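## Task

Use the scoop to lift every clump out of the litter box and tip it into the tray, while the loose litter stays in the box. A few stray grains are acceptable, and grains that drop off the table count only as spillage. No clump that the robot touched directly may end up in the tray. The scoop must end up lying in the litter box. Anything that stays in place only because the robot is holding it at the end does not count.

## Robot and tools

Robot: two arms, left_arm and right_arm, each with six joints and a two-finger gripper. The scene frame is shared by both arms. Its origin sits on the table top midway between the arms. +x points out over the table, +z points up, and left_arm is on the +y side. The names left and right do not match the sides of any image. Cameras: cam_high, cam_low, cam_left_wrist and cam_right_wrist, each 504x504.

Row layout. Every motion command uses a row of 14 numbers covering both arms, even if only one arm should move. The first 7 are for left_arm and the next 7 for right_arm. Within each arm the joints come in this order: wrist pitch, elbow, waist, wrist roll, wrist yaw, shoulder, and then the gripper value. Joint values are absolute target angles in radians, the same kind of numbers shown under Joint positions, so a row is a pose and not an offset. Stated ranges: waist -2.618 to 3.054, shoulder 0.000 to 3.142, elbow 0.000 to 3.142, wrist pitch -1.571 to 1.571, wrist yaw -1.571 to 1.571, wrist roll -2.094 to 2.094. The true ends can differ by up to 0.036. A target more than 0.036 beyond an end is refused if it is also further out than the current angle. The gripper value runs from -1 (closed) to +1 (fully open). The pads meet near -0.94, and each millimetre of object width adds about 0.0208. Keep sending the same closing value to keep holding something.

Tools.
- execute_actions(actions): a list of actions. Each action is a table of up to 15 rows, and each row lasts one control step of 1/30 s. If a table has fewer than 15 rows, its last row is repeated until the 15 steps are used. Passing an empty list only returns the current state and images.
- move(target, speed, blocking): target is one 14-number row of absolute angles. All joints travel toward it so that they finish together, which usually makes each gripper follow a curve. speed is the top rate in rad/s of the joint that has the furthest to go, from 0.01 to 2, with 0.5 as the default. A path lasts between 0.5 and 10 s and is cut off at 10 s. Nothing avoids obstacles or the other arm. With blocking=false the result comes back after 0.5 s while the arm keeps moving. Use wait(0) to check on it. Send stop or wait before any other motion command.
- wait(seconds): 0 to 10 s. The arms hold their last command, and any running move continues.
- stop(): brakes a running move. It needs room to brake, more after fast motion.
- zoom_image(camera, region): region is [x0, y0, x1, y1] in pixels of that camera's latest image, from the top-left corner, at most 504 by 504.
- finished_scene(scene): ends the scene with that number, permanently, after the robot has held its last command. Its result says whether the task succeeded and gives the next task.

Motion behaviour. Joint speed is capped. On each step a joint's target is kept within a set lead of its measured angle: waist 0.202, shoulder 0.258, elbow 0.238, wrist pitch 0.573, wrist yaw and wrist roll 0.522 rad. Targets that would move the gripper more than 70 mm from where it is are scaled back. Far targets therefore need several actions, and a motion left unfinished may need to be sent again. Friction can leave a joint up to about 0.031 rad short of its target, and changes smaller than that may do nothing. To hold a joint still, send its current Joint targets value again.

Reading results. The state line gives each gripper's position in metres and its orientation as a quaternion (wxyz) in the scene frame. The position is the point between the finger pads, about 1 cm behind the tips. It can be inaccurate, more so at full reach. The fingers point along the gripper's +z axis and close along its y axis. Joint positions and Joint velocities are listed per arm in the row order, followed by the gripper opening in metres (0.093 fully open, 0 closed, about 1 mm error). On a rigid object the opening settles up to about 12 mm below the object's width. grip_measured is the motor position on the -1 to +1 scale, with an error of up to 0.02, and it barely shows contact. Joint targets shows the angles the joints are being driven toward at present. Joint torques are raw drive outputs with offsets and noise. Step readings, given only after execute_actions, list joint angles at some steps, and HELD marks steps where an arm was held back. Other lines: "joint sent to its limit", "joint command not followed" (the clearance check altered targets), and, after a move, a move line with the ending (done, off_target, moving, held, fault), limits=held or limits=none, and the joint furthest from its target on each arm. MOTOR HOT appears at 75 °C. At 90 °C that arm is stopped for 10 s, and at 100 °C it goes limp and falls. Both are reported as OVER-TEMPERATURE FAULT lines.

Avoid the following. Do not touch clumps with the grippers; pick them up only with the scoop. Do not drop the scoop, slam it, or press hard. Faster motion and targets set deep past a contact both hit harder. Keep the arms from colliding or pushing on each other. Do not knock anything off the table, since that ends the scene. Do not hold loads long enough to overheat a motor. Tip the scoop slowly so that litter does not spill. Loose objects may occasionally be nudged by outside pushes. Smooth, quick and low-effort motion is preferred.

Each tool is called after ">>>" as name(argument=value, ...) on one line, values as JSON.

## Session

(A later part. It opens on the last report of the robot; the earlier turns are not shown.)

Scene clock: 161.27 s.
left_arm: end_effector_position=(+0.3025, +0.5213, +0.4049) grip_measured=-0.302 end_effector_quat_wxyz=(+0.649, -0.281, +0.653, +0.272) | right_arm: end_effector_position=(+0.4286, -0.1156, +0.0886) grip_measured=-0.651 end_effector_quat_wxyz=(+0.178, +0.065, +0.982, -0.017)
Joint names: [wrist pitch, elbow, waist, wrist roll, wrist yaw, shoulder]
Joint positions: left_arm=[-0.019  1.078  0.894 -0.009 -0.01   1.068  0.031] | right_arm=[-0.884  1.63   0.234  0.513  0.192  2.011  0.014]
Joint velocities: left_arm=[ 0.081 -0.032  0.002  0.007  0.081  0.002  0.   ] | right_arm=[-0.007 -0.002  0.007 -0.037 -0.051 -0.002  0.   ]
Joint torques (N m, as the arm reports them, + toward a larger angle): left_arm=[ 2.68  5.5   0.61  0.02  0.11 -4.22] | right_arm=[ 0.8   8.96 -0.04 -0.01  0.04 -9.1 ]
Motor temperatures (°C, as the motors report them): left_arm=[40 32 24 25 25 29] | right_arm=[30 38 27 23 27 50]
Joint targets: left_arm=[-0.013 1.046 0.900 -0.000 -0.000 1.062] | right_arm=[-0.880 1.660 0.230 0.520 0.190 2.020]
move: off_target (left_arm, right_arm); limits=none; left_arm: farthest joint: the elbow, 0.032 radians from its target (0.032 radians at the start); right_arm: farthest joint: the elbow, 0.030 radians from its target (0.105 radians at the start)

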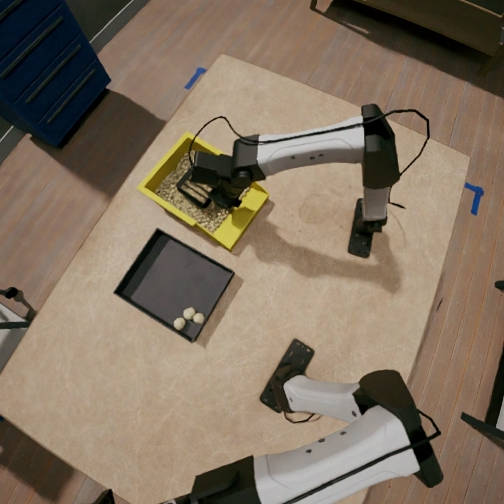

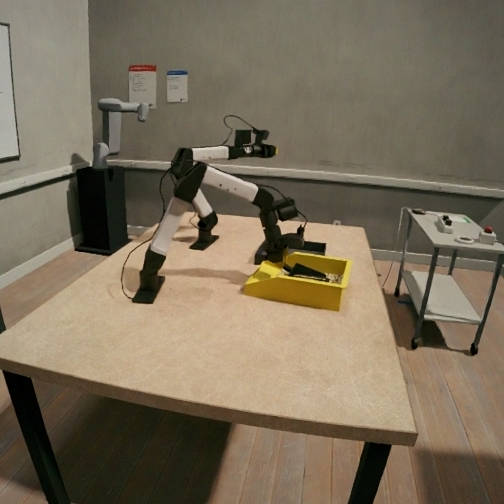

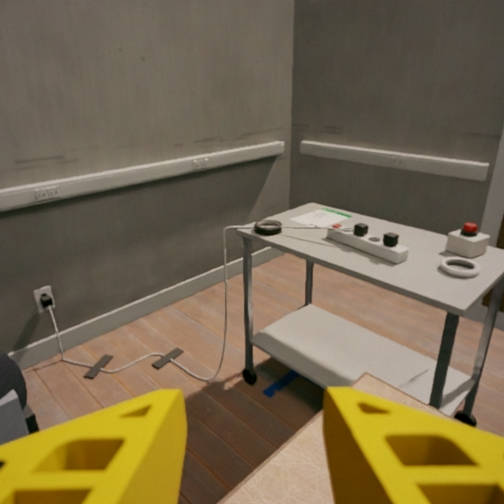

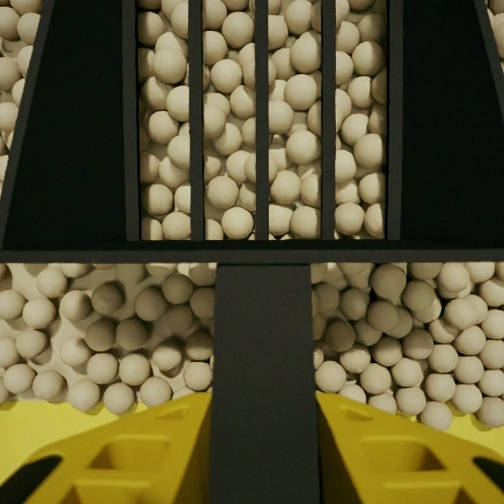

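>>> move(target=[-0.013,1.046,0.9,0,0,1.062,-0.3,-0.80,1.66,0.23,0.52,0.19,2.06,-0.9], speed=0.1)

>>> move(target=[-0.013,1.046,0.9,0,0,1.062,-0.3,-0.80,1.66,0.23,0.52,0.19,2.06,0.3])

>>> move(target=[-0.013,1.046,0.9,0,0,1.062,-0.3,-0.88,1.5,0.23,0.52,0.19,1.6,0.3])

Scene clock: 163.60 s.
left_arm: end_effector_position=(+0.3025, +0.5213, +0.4049) grip_measured=-0.302 end_effector_quat_wxyz=(+0.649, -0.281, +0.653, +0.272) | right_arm: end_effector_position=(+0.4445, -0.1100, +0.0824) grip_measured=-0.651 end_effector_quat_wxyz=(+0.201, +0.069, +0.977, -0.009)
Joint names: [wrist pitch, elbow, waist, wrist roll, wrist yaw, shoulder]
Joint positions: left_arm=[-0.019  1.078  0.894 -0.009 -0.01   1.068  0.031] | right_arm=[-0.806  1.63   0.234  0.516  0.2    2.04   0.014]
Joint velocities: left_arm=[ 0.022 -0.002 -0.007  0.066  0.022 -0.012  0.   ] | right_arm=[ 0.051 -0.012  0.012 -0.007 -0.081  0.002 -0.001]
Joint torques (N m, as the arm reports them, + toward a larger angle): left_arm=[ 2.72  5.65  0.5  -0.01  0.07 -4.2 ] | right_arm=[ 0.91  8.96 -0.04 -0.05 -0.02 -8.44]
Motor temperatures (°C, as the motors report them): left_arm=[40 32 24 25 25 29] | right_arm=[30 38 27 23 27 49]
Joint targets: left_arm=[-0.013 1.046 0.900 -0.000 -0.000 1.062] | right_arm=[-0.800 1.660 0.230 0.520 0.190 2.060]
move: off_target (left_arm, right_arm); limits=none; left_arm: farthest joint: the elbow, 0.032 radians from its target (0.032 radians at the start); right_arm: farthest joint: the elbow, 0.030 radians from its target (0.030 radians at the start)

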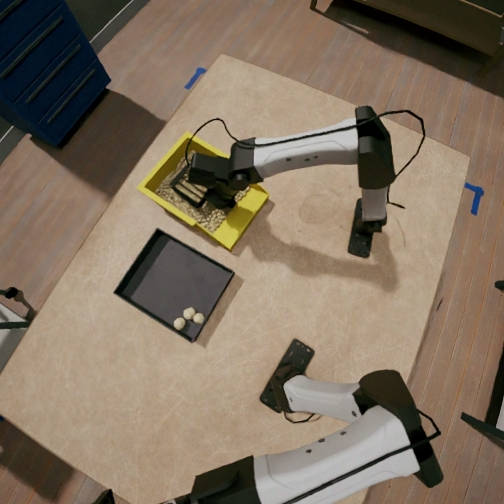

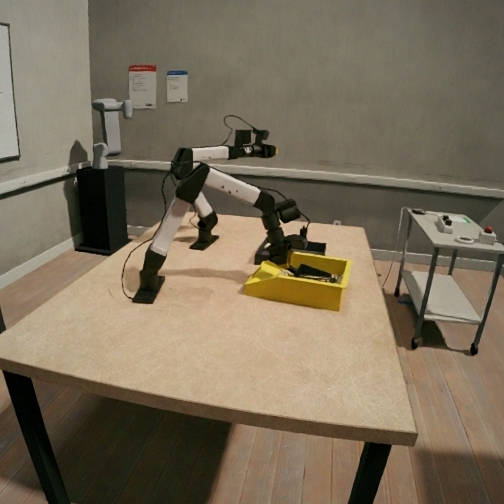

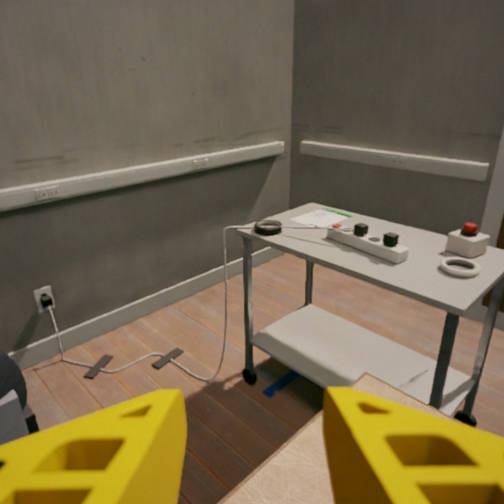

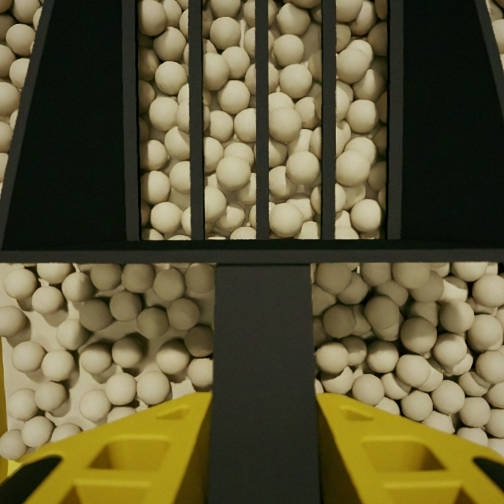

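Scene clock: 164.30 s.
left_arm: end_effector_position=(+0.3025, +0.5213, +0.4049) grip_measured=-0.302 end_effector_quat_wxyz=(+0.649, -0.281, +0.653, +0.272) | right_arm: end_effector_position=(+0.4444, -0.1097, +0.0824) grip_measured=+0.298 end_effector_quat_wxyz=(+0.201, +0.069, +0.977, -0.008)
Joint names: [wrist pitch, elbow, waist, wrist roll, wrist yaw, shoulder]
Joint positions: left_arm=[-0.019  1.078  0.894 -0.009 -0.01   1.068  0.031] | right_arm=[-0.806  1.63   0.234  0.516  0.198  2.04   0.06 ]
Joint velocities: left_arm=[-0.007  0.007  0.012 -0.037 -0.007 -0.017 -0.001] | right_arm=[-0.007 -0.022  0.002 -0.051 -0.022  0.007 -0.   ]
Joint torques (N m, as the arm reports them, + toward a larger angle): left_arm=[ 2.67  5.59  0.63 -0.02  0.05 -4.33] | right_arm=[ 0.91  9.06 -0.04 -0.04  0.02 -8.43]
Motor temperatures (°C, as the motors report them): left_arm=[40 32 24 25 25 29] | right_arm=[30 38 27 23 27 49]
Joint targets: left_arm=[-0.013 1.046 0.900 -0.000 -0.000 1.062] | right_arm=[-0.800 1.660 0.230 0.520 0.190 2.060]
move: off_target (left_arm, right_arm); limits=none; left_arm: farthest joint: the elbow, 0.032 radians from its target (0.032 radians at the start); right_arm: farthest joint: the elbow, 0.030 radians from its target (0.030 radians at the start)

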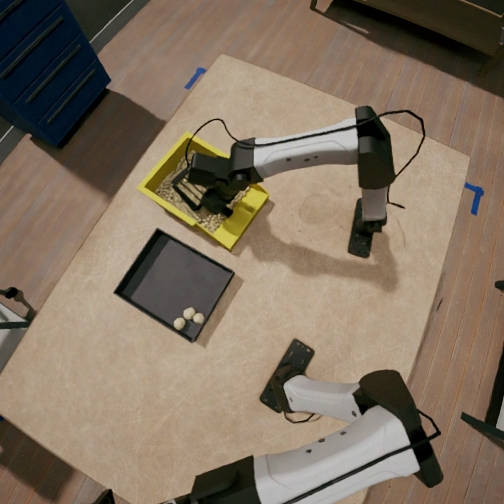

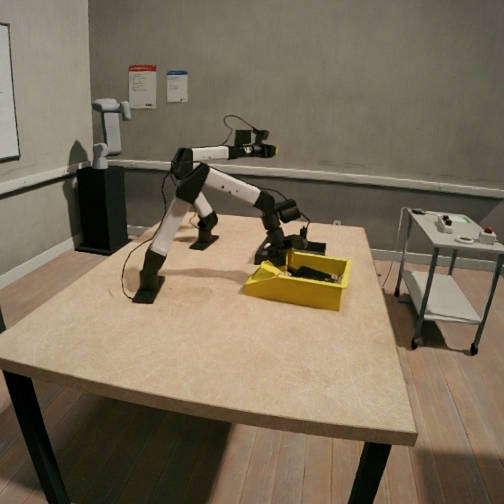

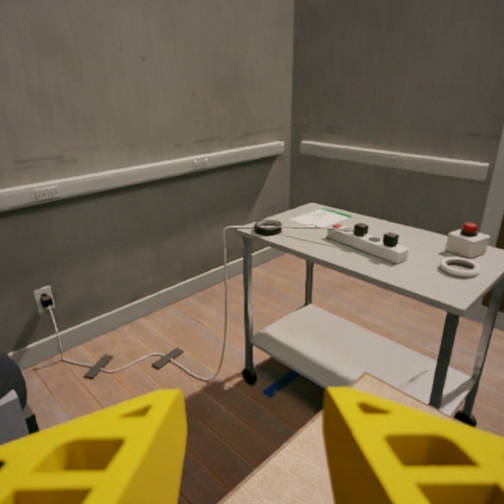

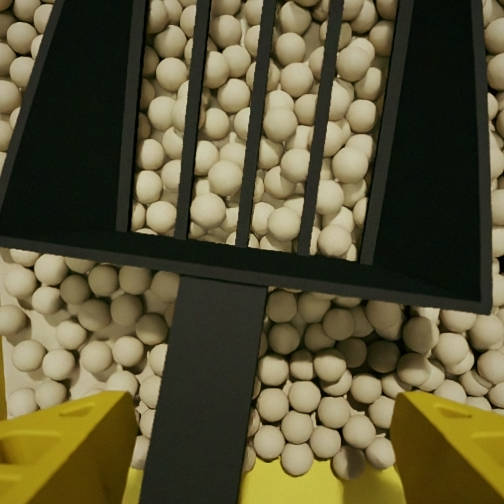

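Scene clock: 165.73 s.
left_arm: end_effector_position=(+0.3025, +0.5213, +0.4049) grip_measured=-0.302 end_effector_quat_wxyz=(+0.649, -0.281, +0.653, +0.272) | right_arm: end_effector_position=(+0.3955, -0.1310, +0.2189) grip_measured=+0.298 end_effector_quat_wxyz=(+0.310, +0.079, +0.946, +0.050)
Joint names: [wrist pitch, elbow, waist, wrist roll, wrist yaw, shoulder]
Joint positions: left_arm=[-0.019  1.078  0.894 -0.009 -0.01   1.068  0.031] | right_arm=[-0.869  1.523  0.234  0.516  0.198  1.613  0.06 ]
Joint velocities: left_arm=[-0.066 -0.007  0.002  0.051 -0.037 -0.002  0.   ] | right_arm=[-0.11   0.002 -0.017 -0.037  0.007 -0.002 -0.001]
Joint torques (N m, as the arm reports them, + toward a larger angle): left_arm=[ 2.71  5.4   0.41  0.01  0.09 -4.25] | right_arm=[ 1.13  5.25 -0.04 -0.05 -0.01 -7.8 ]
Motor temperatures (°C, as the motors report them): left_arm=[40 32 24 25 25 29] | right_arm=[30 38 27 23 27 49]
Joint targets: left_arm=[-0.013 1.046 0.900 0.000 -0.000 1.062] | right_arm=[-0.880 1.500 0.230 0.520 0.190 1.600]
move: off_target (left_arm, right_arm); limits=none; left_arm: farthest joint: the elbow, 0.032 radians from its target (0.032 radians at the start); right_arm: farthest joint: the elbow, 0.023 radians from its target (0.130 radians at the start)

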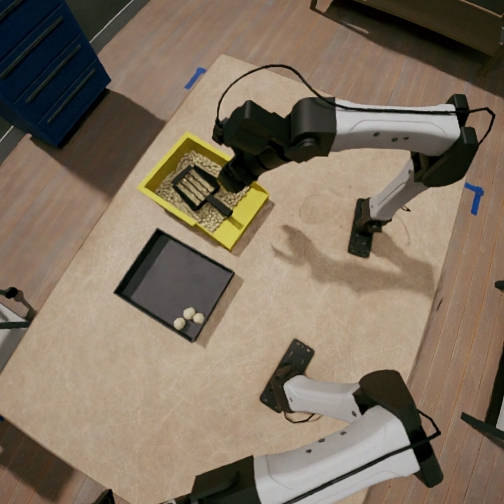

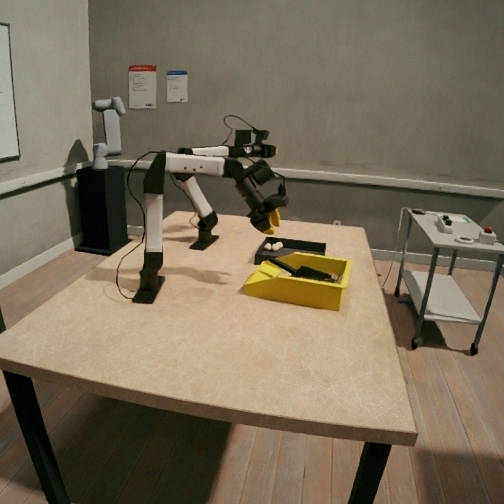

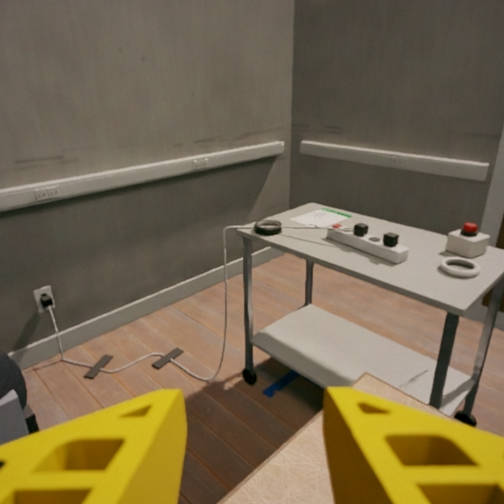

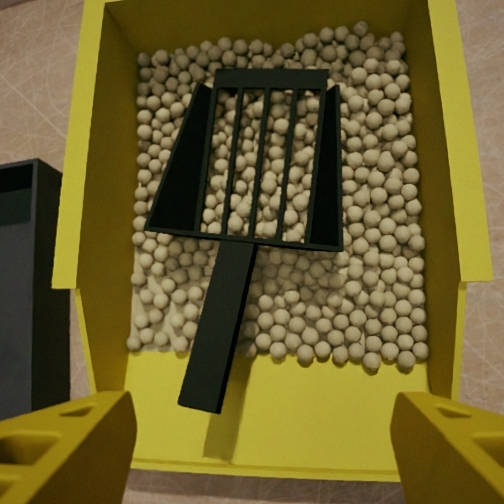

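>>> finished_scene(scene=1)

The scene is finished: the task was done.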